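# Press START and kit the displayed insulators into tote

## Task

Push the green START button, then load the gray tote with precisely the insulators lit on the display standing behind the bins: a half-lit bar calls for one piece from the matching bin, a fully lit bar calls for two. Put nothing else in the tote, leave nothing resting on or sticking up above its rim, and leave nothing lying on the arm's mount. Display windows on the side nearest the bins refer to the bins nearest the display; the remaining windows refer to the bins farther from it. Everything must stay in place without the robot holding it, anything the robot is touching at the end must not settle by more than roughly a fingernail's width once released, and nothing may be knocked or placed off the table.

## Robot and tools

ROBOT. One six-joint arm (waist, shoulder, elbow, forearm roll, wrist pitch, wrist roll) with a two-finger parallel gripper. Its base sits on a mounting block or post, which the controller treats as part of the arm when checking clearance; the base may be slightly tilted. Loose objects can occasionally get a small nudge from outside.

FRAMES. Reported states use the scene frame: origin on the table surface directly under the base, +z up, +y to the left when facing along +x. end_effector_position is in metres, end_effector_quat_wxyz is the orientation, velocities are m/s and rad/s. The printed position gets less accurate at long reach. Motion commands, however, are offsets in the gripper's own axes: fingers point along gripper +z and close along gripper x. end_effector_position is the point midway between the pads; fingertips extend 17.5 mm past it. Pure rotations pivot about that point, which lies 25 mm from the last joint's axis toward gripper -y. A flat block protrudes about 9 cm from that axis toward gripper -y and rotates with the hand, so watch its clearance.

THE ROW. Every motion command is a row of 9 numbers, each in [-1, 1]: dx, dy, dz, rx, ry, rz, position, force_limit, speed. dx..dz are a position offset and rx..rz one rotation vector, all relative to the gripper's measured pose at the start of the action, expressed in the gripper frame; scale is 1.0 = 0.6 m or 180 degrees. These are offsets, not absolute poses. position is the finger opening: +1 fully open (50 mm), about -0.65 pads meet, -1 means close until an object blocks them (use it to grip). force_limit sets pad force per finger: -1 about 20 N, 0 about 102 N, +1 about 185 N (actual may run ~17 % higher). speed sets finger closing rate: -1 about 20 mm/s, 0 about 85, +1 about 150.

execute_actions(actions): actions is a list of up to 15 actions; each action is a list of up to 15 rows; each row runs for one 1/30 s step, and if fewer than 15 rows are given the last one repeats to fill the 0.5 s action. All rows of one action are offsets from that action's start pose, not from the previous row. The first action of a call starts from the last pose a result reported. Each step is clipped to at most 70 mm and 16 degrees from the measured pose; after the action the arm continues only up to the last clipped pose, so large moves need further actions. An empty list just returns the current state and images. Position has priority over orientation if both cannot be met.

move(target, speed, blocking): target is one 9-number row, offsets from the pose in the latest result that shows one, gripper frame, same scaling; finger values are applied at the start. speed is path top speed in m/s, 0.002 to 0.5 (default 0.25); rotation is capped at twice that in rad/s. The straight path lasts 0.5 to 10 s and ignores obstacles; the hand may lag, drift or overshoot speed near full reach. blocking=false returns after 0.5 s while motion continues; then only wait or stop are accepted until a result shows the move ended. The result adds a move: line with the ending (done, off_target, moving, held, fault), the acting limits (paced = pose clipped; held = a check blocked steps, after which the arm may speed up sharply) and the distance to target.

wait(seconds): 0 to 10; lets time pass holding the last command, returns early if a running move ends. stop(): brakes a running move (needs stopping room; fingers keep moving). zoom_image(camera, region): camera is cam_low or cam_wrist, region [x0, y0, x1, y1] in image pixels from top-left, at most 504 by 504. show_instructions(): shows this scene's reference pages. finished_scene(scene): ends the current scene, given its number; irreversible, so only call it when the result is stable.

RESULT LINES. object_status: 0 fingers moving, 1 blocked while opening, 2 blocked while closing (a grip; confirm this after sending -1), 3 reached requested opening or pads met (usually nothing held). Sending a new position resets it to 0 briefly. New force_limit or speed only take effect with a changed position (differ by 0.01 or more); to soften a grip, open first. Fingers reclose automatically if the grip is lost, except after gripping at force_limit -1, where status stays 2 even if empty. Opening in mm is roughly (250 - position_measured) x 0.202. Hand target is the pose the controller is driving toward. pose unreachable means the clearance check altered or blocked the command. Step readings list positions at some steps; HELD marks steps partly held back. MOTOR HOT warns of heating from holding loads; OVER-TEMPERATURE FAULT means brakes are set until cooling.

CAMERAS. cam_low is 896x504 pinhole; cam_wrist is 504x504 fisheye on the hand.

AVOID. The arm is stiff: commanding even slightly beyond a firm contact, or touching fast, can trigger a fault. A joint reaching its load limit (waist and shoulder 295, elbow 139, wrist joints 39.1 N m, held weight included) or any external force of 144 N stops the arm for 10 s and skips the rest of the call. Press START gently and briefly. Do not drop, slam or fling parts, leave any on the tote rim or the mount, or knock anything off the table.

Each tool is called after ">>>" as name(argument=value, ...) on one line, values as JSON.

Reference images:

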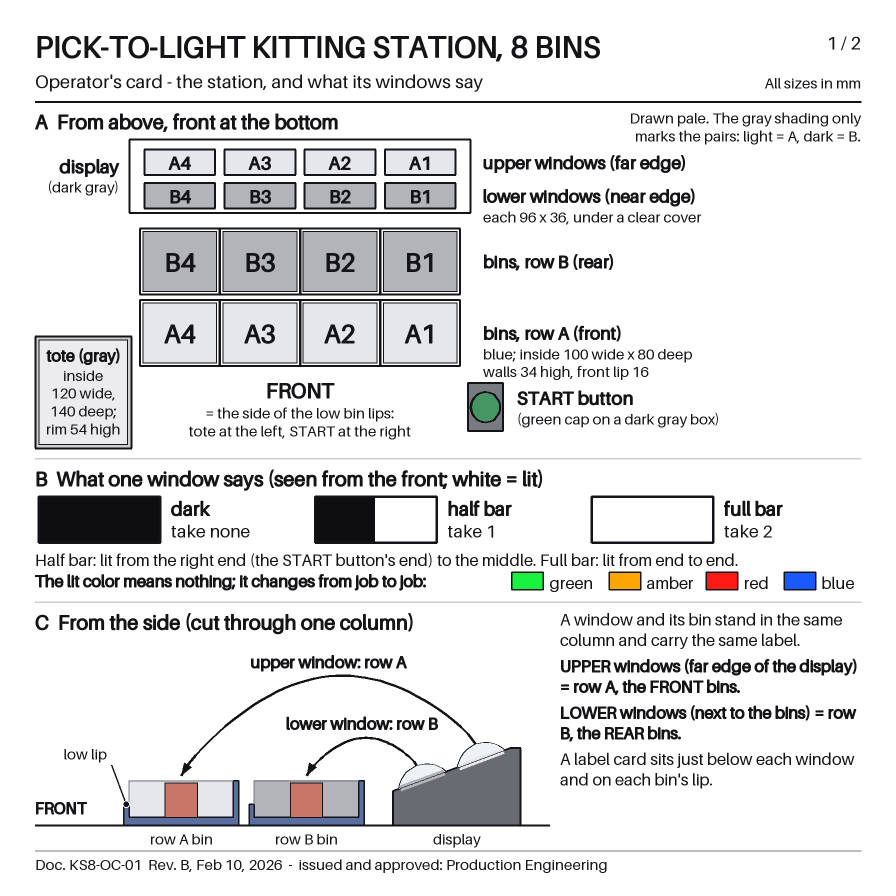

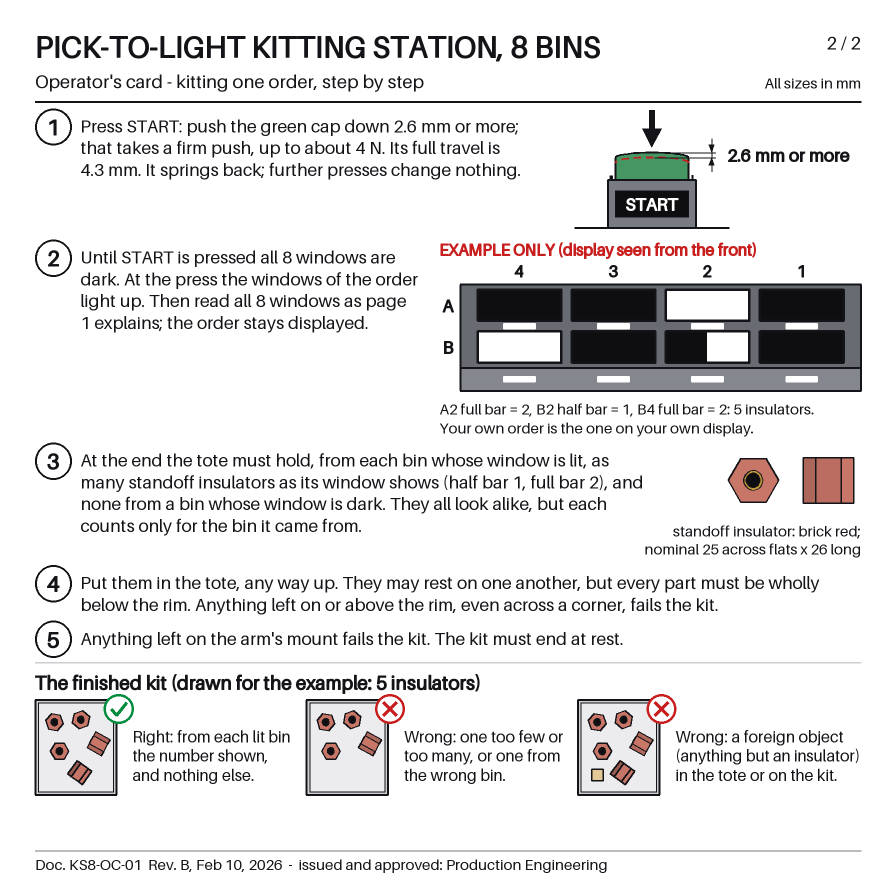

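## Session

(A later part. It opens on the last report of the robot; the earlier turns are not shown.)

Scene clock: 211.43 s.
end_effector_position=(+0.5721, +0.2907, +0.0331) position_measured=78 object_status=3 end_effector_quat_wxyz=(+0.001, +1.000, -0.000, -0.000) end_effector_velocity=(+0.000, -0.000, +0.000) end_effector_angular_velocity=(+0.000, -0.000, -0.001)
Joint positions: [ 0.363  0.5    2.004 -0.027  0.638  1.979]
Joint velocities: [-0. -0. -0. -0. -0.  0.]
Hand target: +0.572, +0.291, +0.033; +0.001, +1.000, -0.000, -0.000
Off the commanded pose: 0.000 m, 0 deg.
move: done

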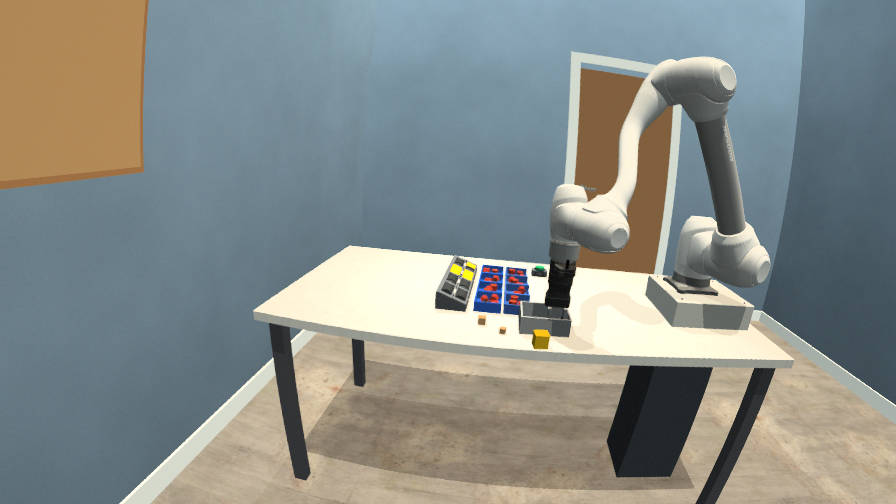

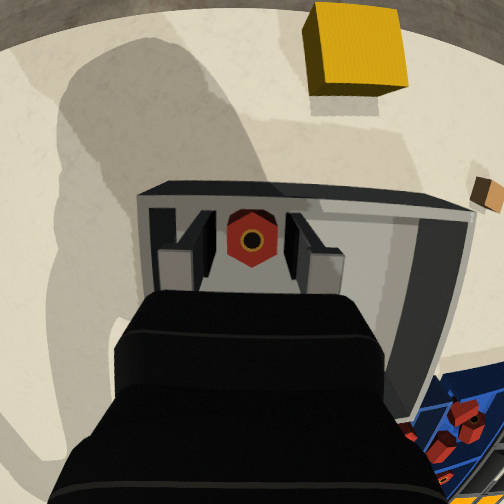

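>>> move(target=[0, 0, -0.09, 0, 0, 0, 0.5, -0.7, 0], speed=0.25)

>>> move(target=[0.364, 0.633, 0, 0, 0, 0.067, 0.8, -0.7, 0], speed=0.45)

Scene clock: 227.40 s.
end_effector_position=(+0.5721, +0.2908, +0.0870) position_measured=78 object_status=3 end_effector_quat_wxyz=(+0.001, +1.000, -0.000, -0.000) end_effector_velocity=(+0.000, -0.000, +0.000) end_effector_angular_velocity=(-0.000, -0.001, +0.001)
Joint positions: [ 0.364  0.426  1.983 -0.024  0.733  1.977]
Joint velocities: [ 0.    -0.    -0.    -0.001 -0.    -0.   ]
Hand target: +0.572, +0.291, +0.087; +0.001, +1.000, -0.000, -0.000
Off the commanded pose: 0.000 m, 0 deg.
move: done

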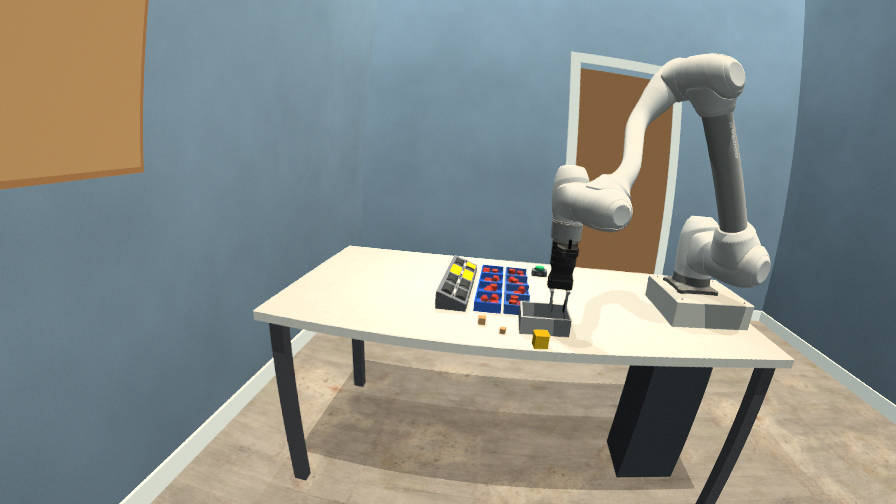

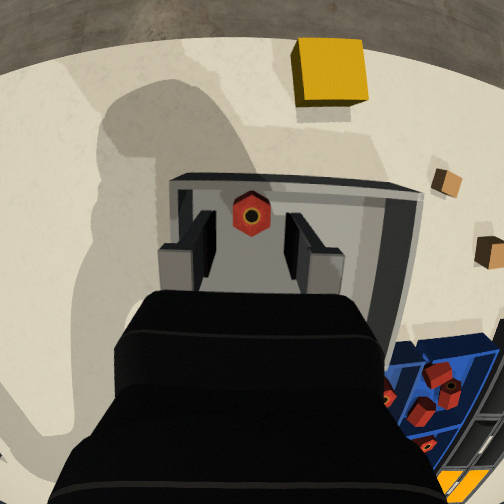

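Scene clock: 228.83 s.
end_effector_position=(+0.7901, -0.0884, +0.0876) position_measured=32 object_status=3 end_effector_quat_wxyz=(+0.000, +0.994, -0.105, -0.000) end_effector_velocity=(+0.000, +0.000, -0.001) end_effector_angular_velocity=(+0.000, +0.000, +0.000)
Joint positions: [-0.205  0.611  1.641 -0.016  0.882  1.61 ]
Joint velocities: [ 0.     0.001 -0.001  0.    -0.    -0.001]
Hand target: +0.790, -0.088, +0.088; +0.000, +0.994, -0.105, -0.000
Off the commanded pose: 0.001 m, 0 deg.
move: done

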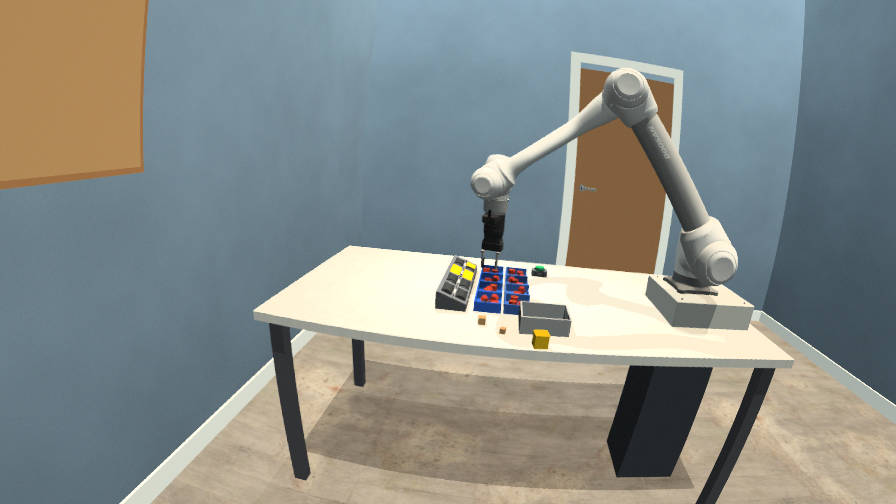

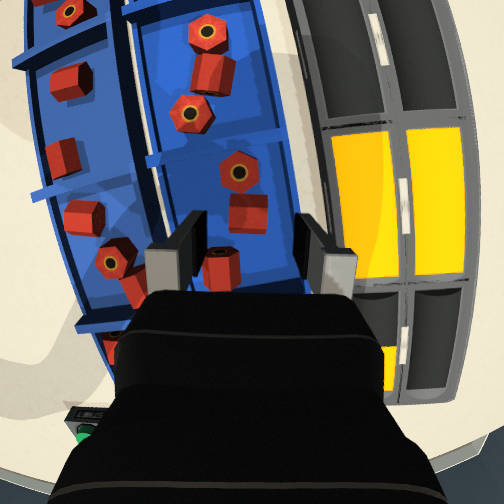

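>>> zoom_image(camera="cam_wrist", region=[140, 135, 340, 295])

Region (140, 135, 340, 295) of cam_wrist's 504x504 image, scaled by 2.520, with more detail than that image has; it fills the top 403 rows of this view, and the rest is white.

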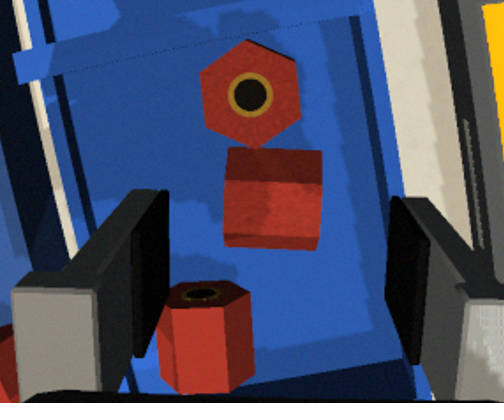

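>>> move(target=[-0.006, 0.0033, 0.045, 0, 0, 0, 0.47, -0.7, 0.5], speed=0.1)

Scene clock: 246.33 s.
end_effector_position=(+0.7862, -0.0896, +0.0607) position_measured=83 object_status=3 end_effector_quat_wxyz=(+0.000, +0.994, -0.105, -0.000) end_effector_velocity=(-0.000, -0.000, -0.000) end_effector_angular_velocity=(-0.000, -0.000, +0.000)
Joint positions: [-0.208  0.635  1.66  -0.017  0.839  1.608]
Joint velocities: [-0.     0.     0.    -0.    -0.001 -0.   ]
Hand target: +0.786, -0.090, +0.061; +0.000, +0.994, -0.105, -0.000
Off the commanded pose: 0.000 m, 0 deg.
move: done

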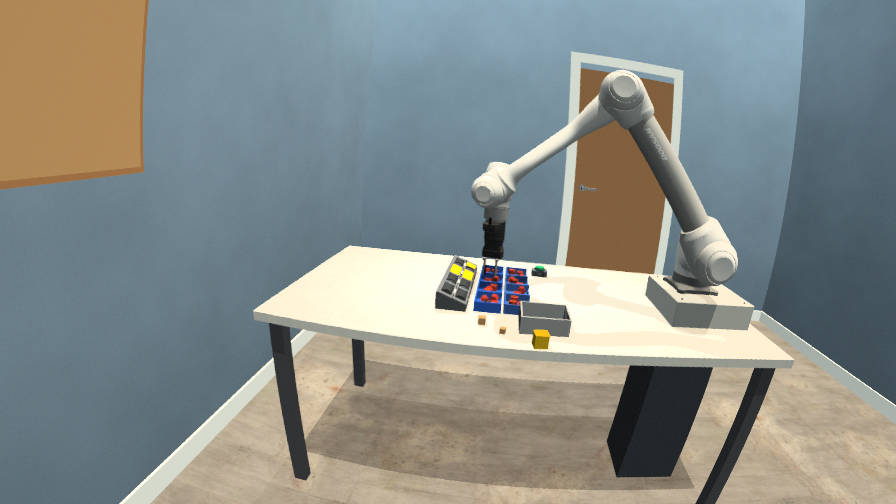

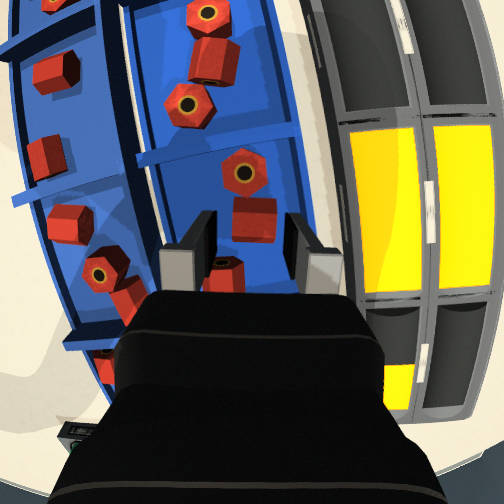

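>>> zoom_image(camera="cam_wrist", region=[180, 170, 340, 290])

Region (180, 170, 340, 290) of cam_wrist's 504x504 image, scaled by 3.150, with more detail than that image has; it fills the top 378 rows of this view, and the rest is white.

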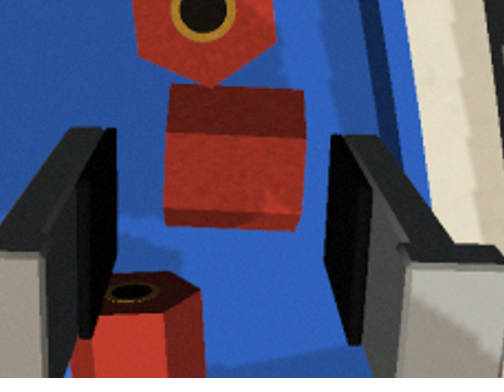

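>>> move(target=[0, 0, 0.0578, 0, 0, 0, 0.47, -0.7, 0.5], speed=0.07)

>>> move(target=[0.003, 0, 0, 0, 0, 0, -1, -0.7, -0.3], speed=0.01)

Scene clock: 253.37 s.
end_effector_position=(+0.7862, -0.0897, +0.0261) position_measured=83 object_status=3 end_effector_quat_wxyz=(+0.000, +0.994, -0.105, -0.000) end_effector_velocity=(+0.000, -0.001, -0.000) end_effector_angular_velocity=(-0.000, -0.000, -0.000)
Joint positions: [-0.208  0.674  1.671 -0.018  0.79   1.609]
Joint velocities: [-0.001  0.     0.    -0.001 -0.001  0.   ]
Hand target: +0.786, -0.090, +0.026; +0.000, +0.994, -0.105, -0.000
Off the commanded pose: 0.000 m, 0 deg.
move: done

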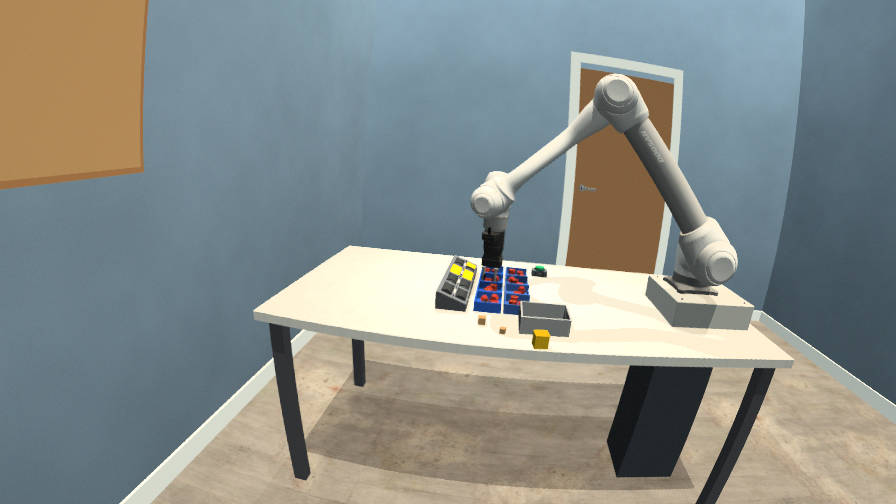

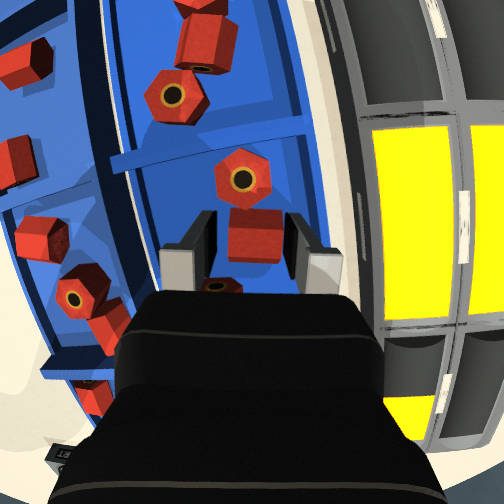

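Scene clock: 254.07 s.
end_effector_position=(+0.7880, -0.0900, +0.0261) position_measured=132 object_status=2 end_effector_quat_wxyz=(+0.000, +0.994, -0.105, -0.000) end_effector_velocity=(-0.000, -0.001, +0.000) end_effector_angular_velocity=(-0.001, +0.002, +0.000)
Joint positions: [-0.209  0.676  1.666 -0.018  0.792  1.609]
Joint velocities: [-0.    -0.    -0.    -0.002  0.001  0.001]
Hand target: +0.788, -0.090, +0.026; +0.000, +0.994, -0.105, -0.000
Off the commanded pose: 0.000 m, 0 deg.
move: done

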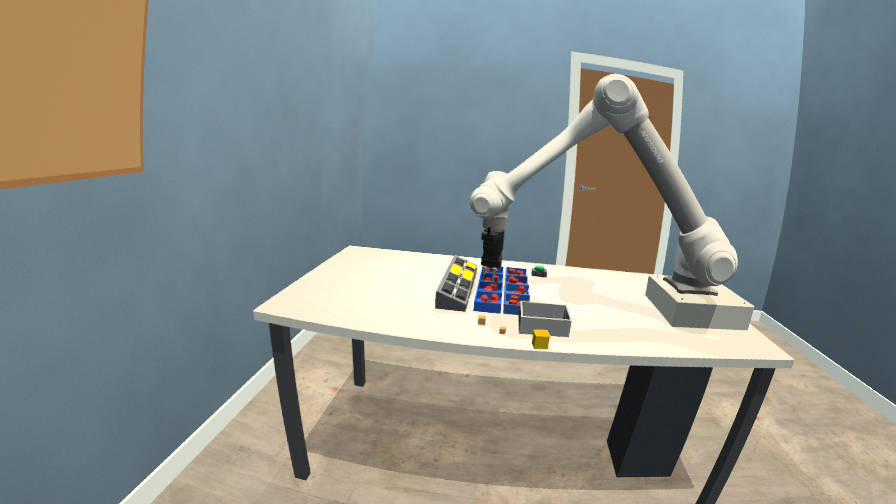

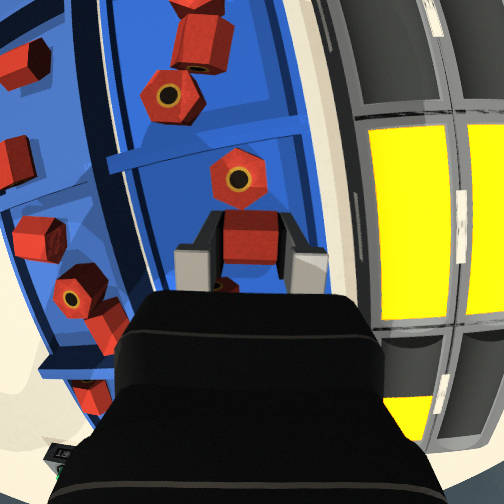

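>>> move(target=[0, 0, -0.11, 0, 0, 0, -1, -0.7, -0.3], speed=0.25)

>>> move(target=[-0.3798, -0.565, 0, 0, 0, -0.067, -1, -0.7, -0.3], speed=0.45)

Scene clock: 267.33 s.
end_effector_position=(+0.7879, -0.0900, +0.0919) position_measured=132 object_status=2 end_effector_quat_wxyz=(+0.000, +0.994, -0.105, -0.000) end_effector_velocity=(+0.000, +0.000, +0.001) end_effector_angular_velocity=(+0.000, -0.001, -0.002)
Joint positions: [-0.208  0.604  1.644 -0.016  0.886  1.608]
Joint velocities: [ 0.    -0.001 -0.     0.001  0.001  0.002]
Hand target: +0.788, -0.090, +0.092; +0.000, +0.994, -0.105, -0.000
Off the commanded pose: 0.000 m, 0 deg.
move: done

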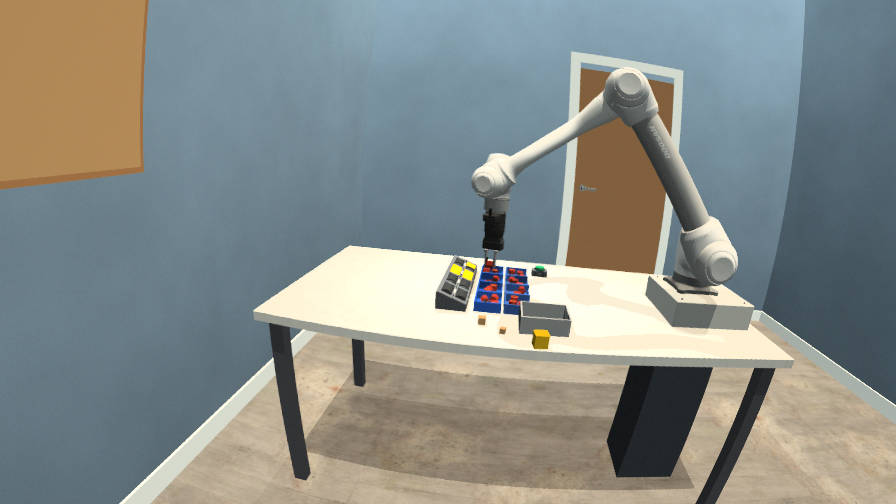

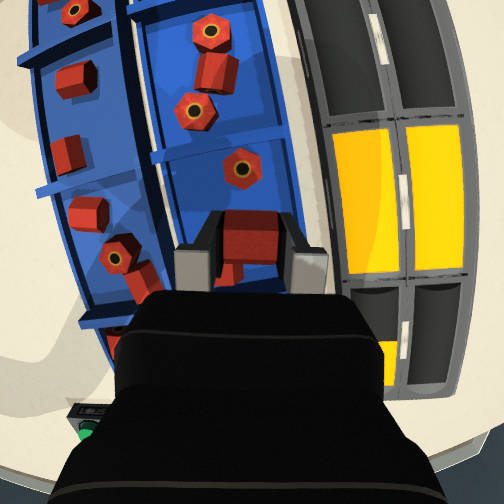

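Scene clock: 268.73 s.
end_effector_position=(+0.6362, +0.2885, +0.0914) position_measured=132 object_status=2 end_effector_quat_wxyz=(+0.001, +1.000, -0.000, -0.000) end_effector_velocity=(-0.000, -0.000, -0.000) end_effector_angular_velocity=(-0.000, +0.001, +0.001)
Joint positions: [ 0.326  0.489  1.864 -0.023  0.789  1.937]
Joint velocities: [-0.     0.001 -0.001  0.     0.001 -0.001]
Hand target: +0.636, +0.289, +0.091; +0.001, +1.000, -0.000, -0.000
Off the commanded pose: 0.001 m, 0 deg.
move: done

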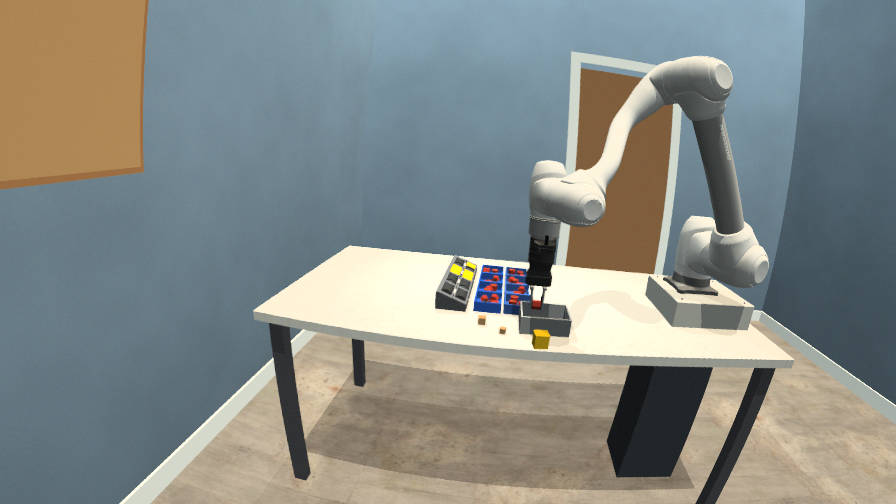

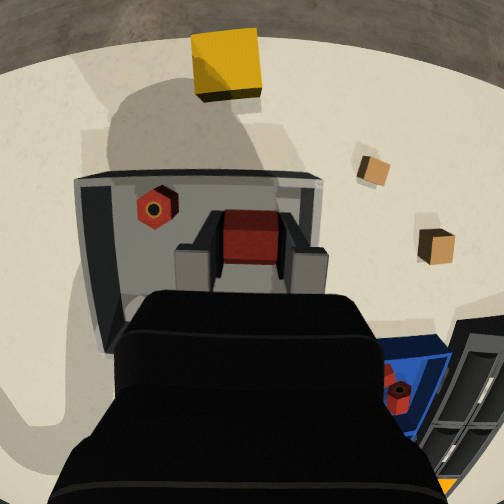

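>>> move(target=[-0.007, 0, 0.1065, 0, 0, 0, -1, -0.7, -0.3], speed=0.1)

>>> move(target=[0, 0, 0, 0, 0, 0, 0.5, -0.7, 0])

>>> move(target=[0, 0, -0.1, 0, 0, 0, 0.5, -0.7, 0], speed=0.25)

Scene clock: 275.73 s.
end_effector_position=(+0.6321, +0.2885, +0.0276) position_measured=132 object_status=2 end_effector_quat_wxyz=(+0.001, +1.000, -0.000, -0.000) end_effector_velocity=(-0.000, -0.000, -0.000) end_effector_angular_velocity=(-0.001, -0.000, +0.001)
Joint positions: [ 0.327  0.565  1.895 -0.026  0.682  1.941]
Joint velocities: [-0.     0.     0.    -0.001 -0.001 -0.001]
Hand target: +0.632, +0.288, +0.028; +0.001, +1.000, -0.000, -0.000
Off the commanded pose: 0.000 m, 0 deg.
move: done

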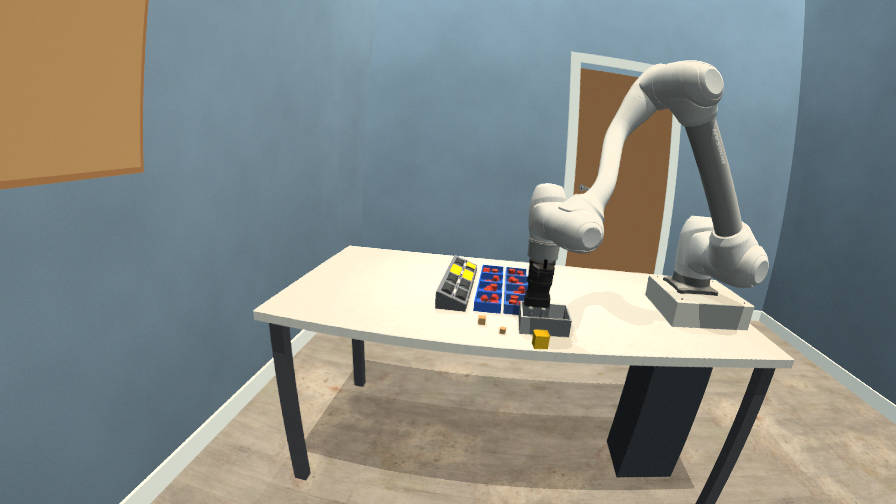

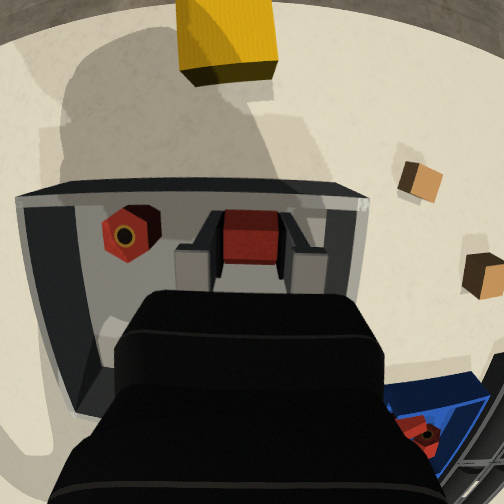

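Scene clock: 276.23 s.
end_effector_position=(+0.6321, +0.2885, +0.0276) position_measured=78 object_status=3 end_effector_quat_wxyz=(+0.001, +1.000, -0.000, -0.000) end_effector_velocity=(-0.000, +0.000, +0.000) end_effector_angular_velocity=(+0.000, +0.000, -0.001)
Joint positions: [ 0.327  0.565  1.895 -0.026  0.682  1.941]
Joint velocities: [ 0.    -0.    -0.     0.     0.001  0.001]
Hand target: +0.632, +0.288, +0.028; +0.001, +1.000, -0.000, -0.000
Off the commanded pose: 0.000 m, 0 deg.
move: done

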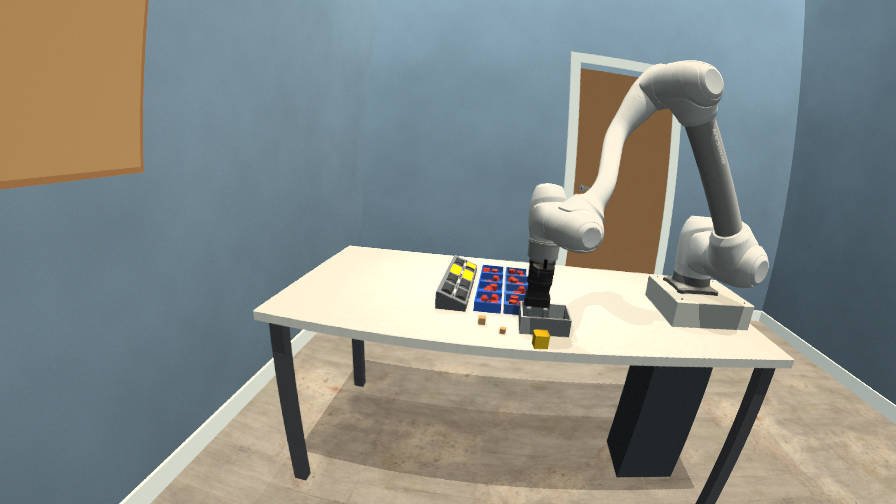

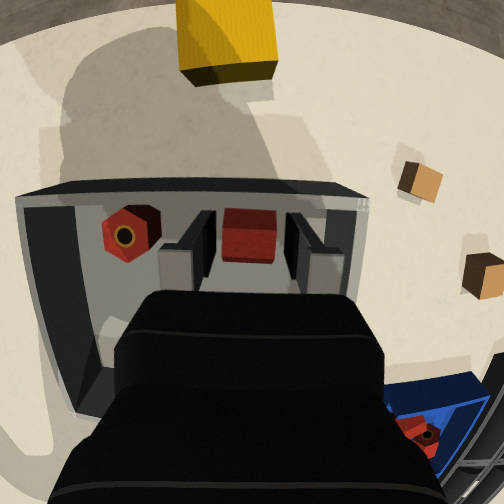

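Scene clock: 276.97 s.
end_effector_position=(+0.6320, +0.2885, +0.0875) position_measured=78 object_status=3 end_effector_quat_wxyz=(+0.001, +1.000, -0.000, -0.000) end_effector_velocity=(+0.000, -0.000, +0.000) end_effector_angular_velocity=(-0.000, -0.000, +0.001)
Joint positions: [ 0.328  0.489  1.873 -0.023  0.779  1.939]
Joint velocities: [ 0.    -0.    -0.    -0.     0.001 -0.001]
Hand target: +0.632, +0.289, +0.088; +0.001, +1.000, -0.000, -0.000
Off the commanded pose: 0.000 m, 0 deg.
move: done

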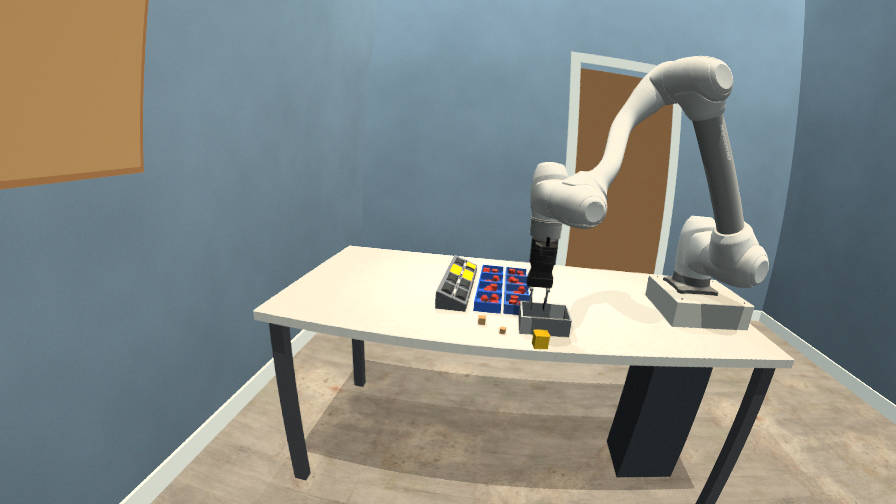

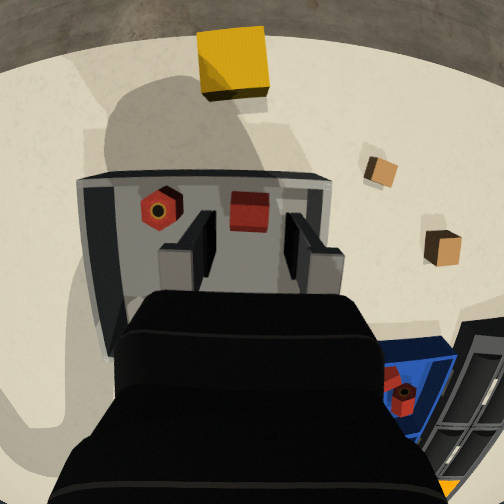

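>>> move(target=[0.26, 0.581, 0.0375, 0, 0, 0.039, 0.5, -0.7, 0], speed=0.45)

>>> zoom_image(camera="cam_wrist", region=[180, 170, 340, 290])

Scene clock: 283.37 s.
end_effector_position=(+0.7877, -0.0596, +0.0656) position_measured=78 object_status=3 end_effector_quat_wxyz=(+0.000, +0.998, -0.061, -0.000) end_effector_velocity=(-0.000, +0.000, -0.000) end_effector_angular_velocity=(+0.000, +0.002, -0.000)
Joint positions: [-0.17   0.63   1.658 -0.017  0.846  1.559]
Joint velocities: [ 0.     0.001 -0.001 -0.     0.002  0.001]
Hand target: +0.788, -0.060, +0.066; +0.000, +0.998, -0.061, -0.000
Off the commanded pose: 0.001 m, 0 deg.
move: done

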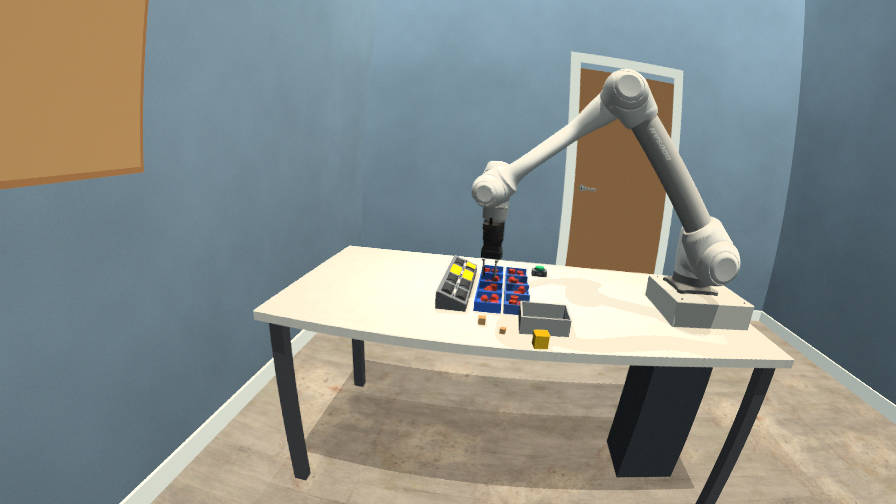

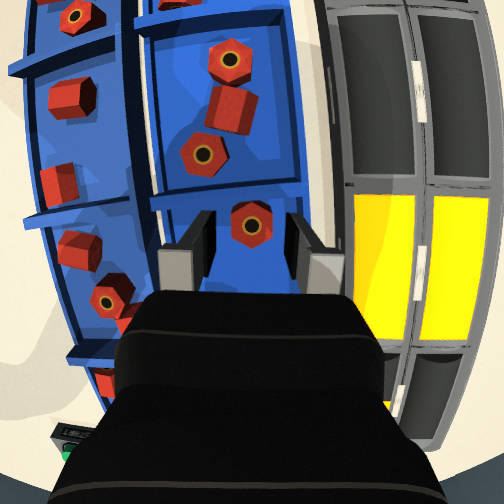

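Region (180, 170, 340, 290) of cam_wrist's 504x504 image, scaled by 3.150, with more detail than that image has; it fills the top 378 rows of this view, and the rest is white.

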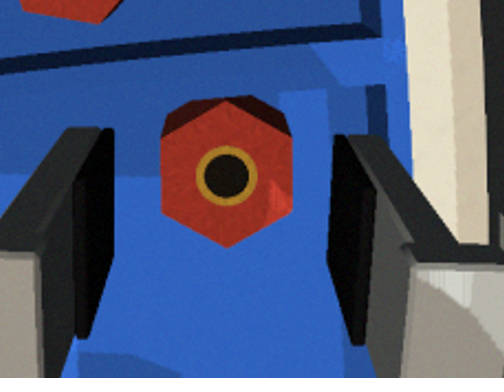

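>>> execute_actions(actions=[[[-0.0005,0.002,0.002,0,0,0,0.5,-0.7,0],[-0.001,0.004,0.005,0,0,0,0.5,-0.7,0],[-0.0015,0.006,0.008,0,0,0,0.5,-0.7,0],[-0.0015,0.007,0.012,0,0,0,0.5,-0.7,0],[-0.0015,0.007,0.016,0,0,0,0.5,-0.7,0],[-0.0015,0.007,0.021,0,0,0,0.5,-0.7,0],[-0.0015,0.007,0.026,0,0,0,0.5,-0.7,0],[-0.0015,0.007,0.031,0,0,0,0.5,-0.7,0],[-0.0015,0.007,0.036,0,0,0,0.5,-0.7,0],[-0.0015,0.007,0.041,0,0,0,0.5,-0.7,0],[-0.0015,0.007,0.046,0,0,0,0.5,-0.7,0],[-0.0015,0.007,0.051,0,0,0,0.5,-0.7,0],[-0.0015,0.007,0.055,0,0,0,0.5,-0.7,0],[-0.0015,0.007,0.058,0,0,0,0.5,-0.7,0],[-0.0015,0.007,0.0595,0,0,0,0.5,-0.7,0]]])

Scene clock: 296.63 s.
end_effector_position=(+0.7862, -0.0636, +0.0325) position_measured=78 object_status=3 end_effector_quat_wxyz=(+0.000, +0.998, -0.061, -0.000) end_effector_velocity=(+0.000, +0.000, -0.060) end_effector_angular_velocity=(+0.001, +0.001, -0.001)
Joint positions: [-0.176  0.665  1.671 -0.018  0.798  1.554]
Joint velocities: [-0.001  0.069  0.015 -0.    -0.083  0.001]
Hand target: +0.786, -0.064, +0.030; +0.000, +0.998, -0.061, -0.000
Off the commanded pose: 0.003 m, 0 deg.
Step readings (end_effector_position):
0: (+0.7877, -0.0596, +0.0655)
1: (+0.7877, -0.0597, +0.0655)
2: (+0.7878, -0.0602, +0.0652)
4: (+0.7871, -0.0622, +0.0624)
8: (+0.7863, -0.0636, +0.0526)
15: end_effector_position above

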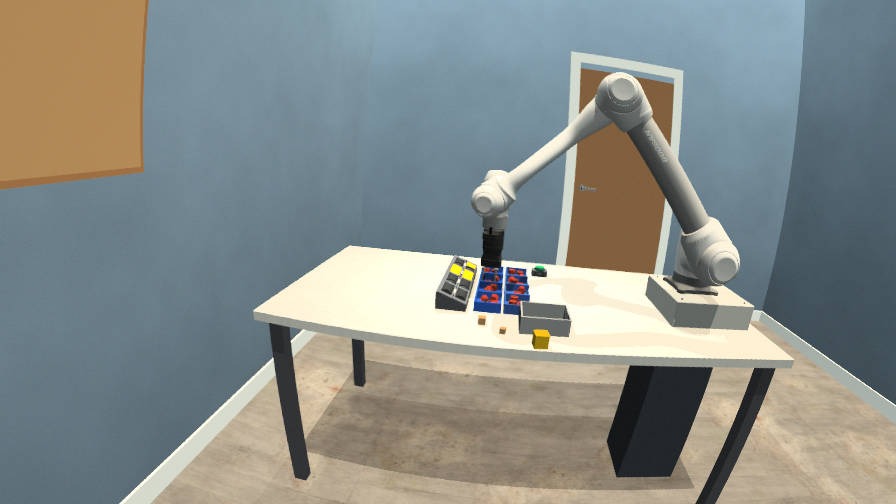

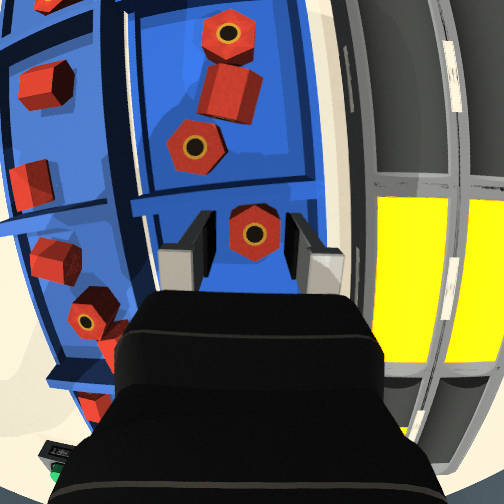

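>>> move(target=[0.003, 0, 0.0043, 0, 0, 0, -1, -0.7, -0.3], speed=0.01)

>>> move(target=[0, 0, -0.108, 0, 0, 0, -1, -0.7, -0.3], speed=0.25)

Scene clock: 300.97 s.
end_effector_position=(+0.7880, -0.0639, +0.0299) position_measured=137 object_status=2 end_effector_quat_wxyz=(+0.000, +0.998, -0.061, -0.000) end_effector_velocity=(+0.000, +0.000, +0.000) end_effector_angular_velocity=(+0.001, -0.000, +0.001)
Joint positions: [-0.176  0.67   1.668 -0.018  0.796  1.554]
Joint velocities: [-0.    -0.    -0.     0.001  0.    -0.002]
Hand target: +0.788, -0.064, +0.030; +0.000, +0.998, -0.061, -0.000
Off the commanded pose: 0.000 m, 0 deg.
move: done

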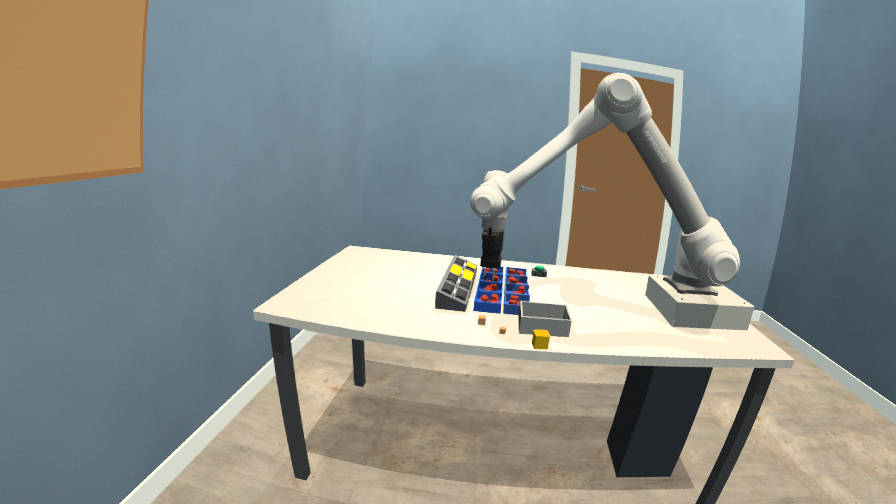

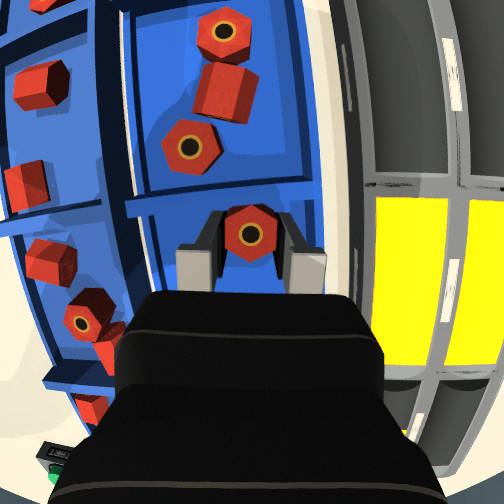

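Scene clock: 301.70 s.
end_effector_position=(+0.7879, -0.0639, +0.0946) position_measured=137 object_status=2 end_effector_quat_wxyz=(+0.000, +0.998, -0.061, -0.001) end_effector_velocity=(+0.000, +0.000, +0.001) end_effector_angular_velocity=(+0.001, -0.000, -0.002)
Joint positions: [-0.175  0.601  1.645 -0.017  0.889  1.553]
Joint velocities: [-0.    -0.    -0.     0.002  0.001  0.001]
Hand target: +0.788, -0.064, +0.095; +0.000, +0.998, -0.061, -0.000
Off the commanded pose: 0.000 m, 0 deg.
move: done

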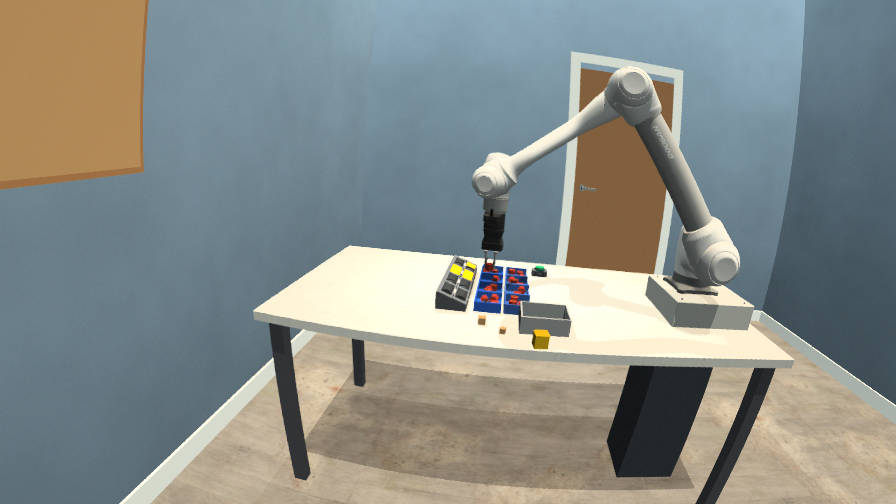

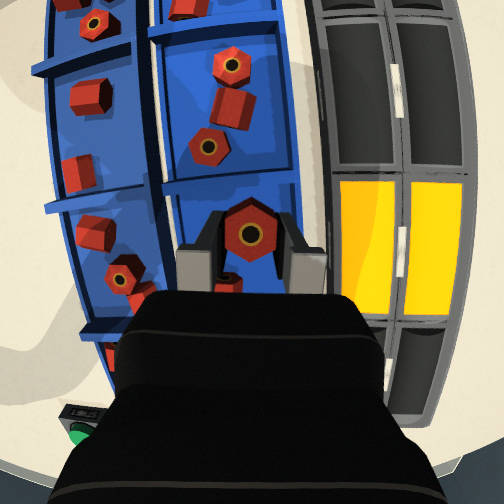

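>>> move(target=[-0.421, -0.4753, 0, 0, 0, -0.039, -1, -0.7, -0.3], speed=0.45)

Scene clock: 307.97 s.
end_effector_position=(+0.5721, +0.2495, +0.0941) position_measured=137 object_status=2 end_effector_quat_wxyz=(+0.001, +1.000, -0.000, -0.000) end_effector_velocity=(+0.001, +0.000, +0.000) end_effector_angular_velocity=(-0.000, -0.001, +0.002)
Joint positions: [ 0.302  0.397  2.012 -0.024  0.733  1.915]
Joint velocities: [ 0.     0.    -0.001 -0.001 -0.    -0.002]
Hand target: +0.572, +0.250, +0.094; +0.001, +1.000, -0.000, -0.000
Off the commanded pose: 0.001 m, 0 deg.
move: done

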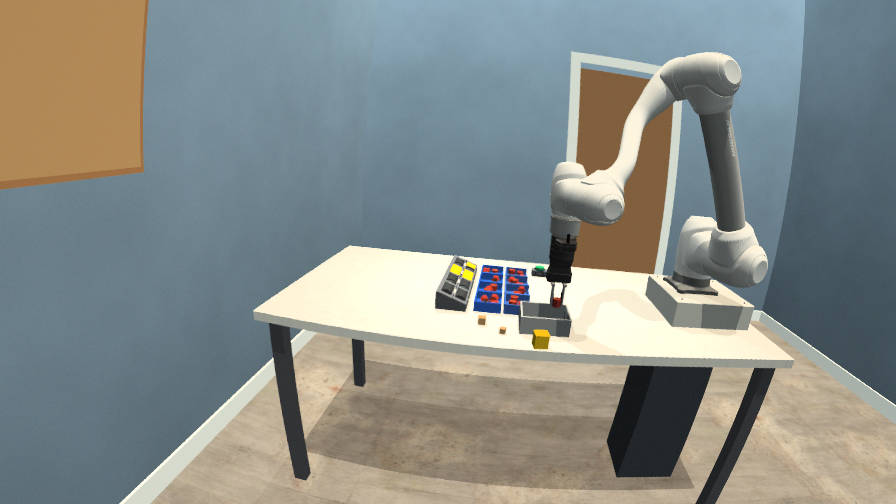

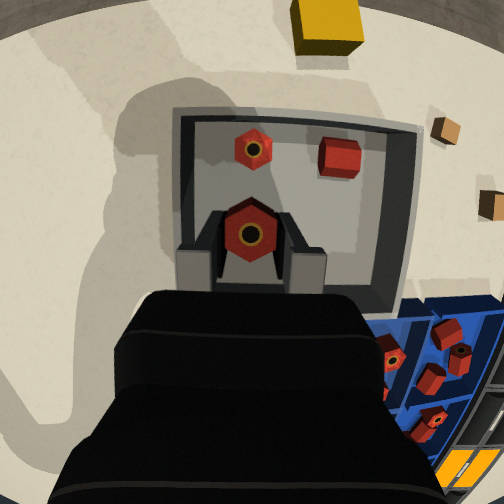

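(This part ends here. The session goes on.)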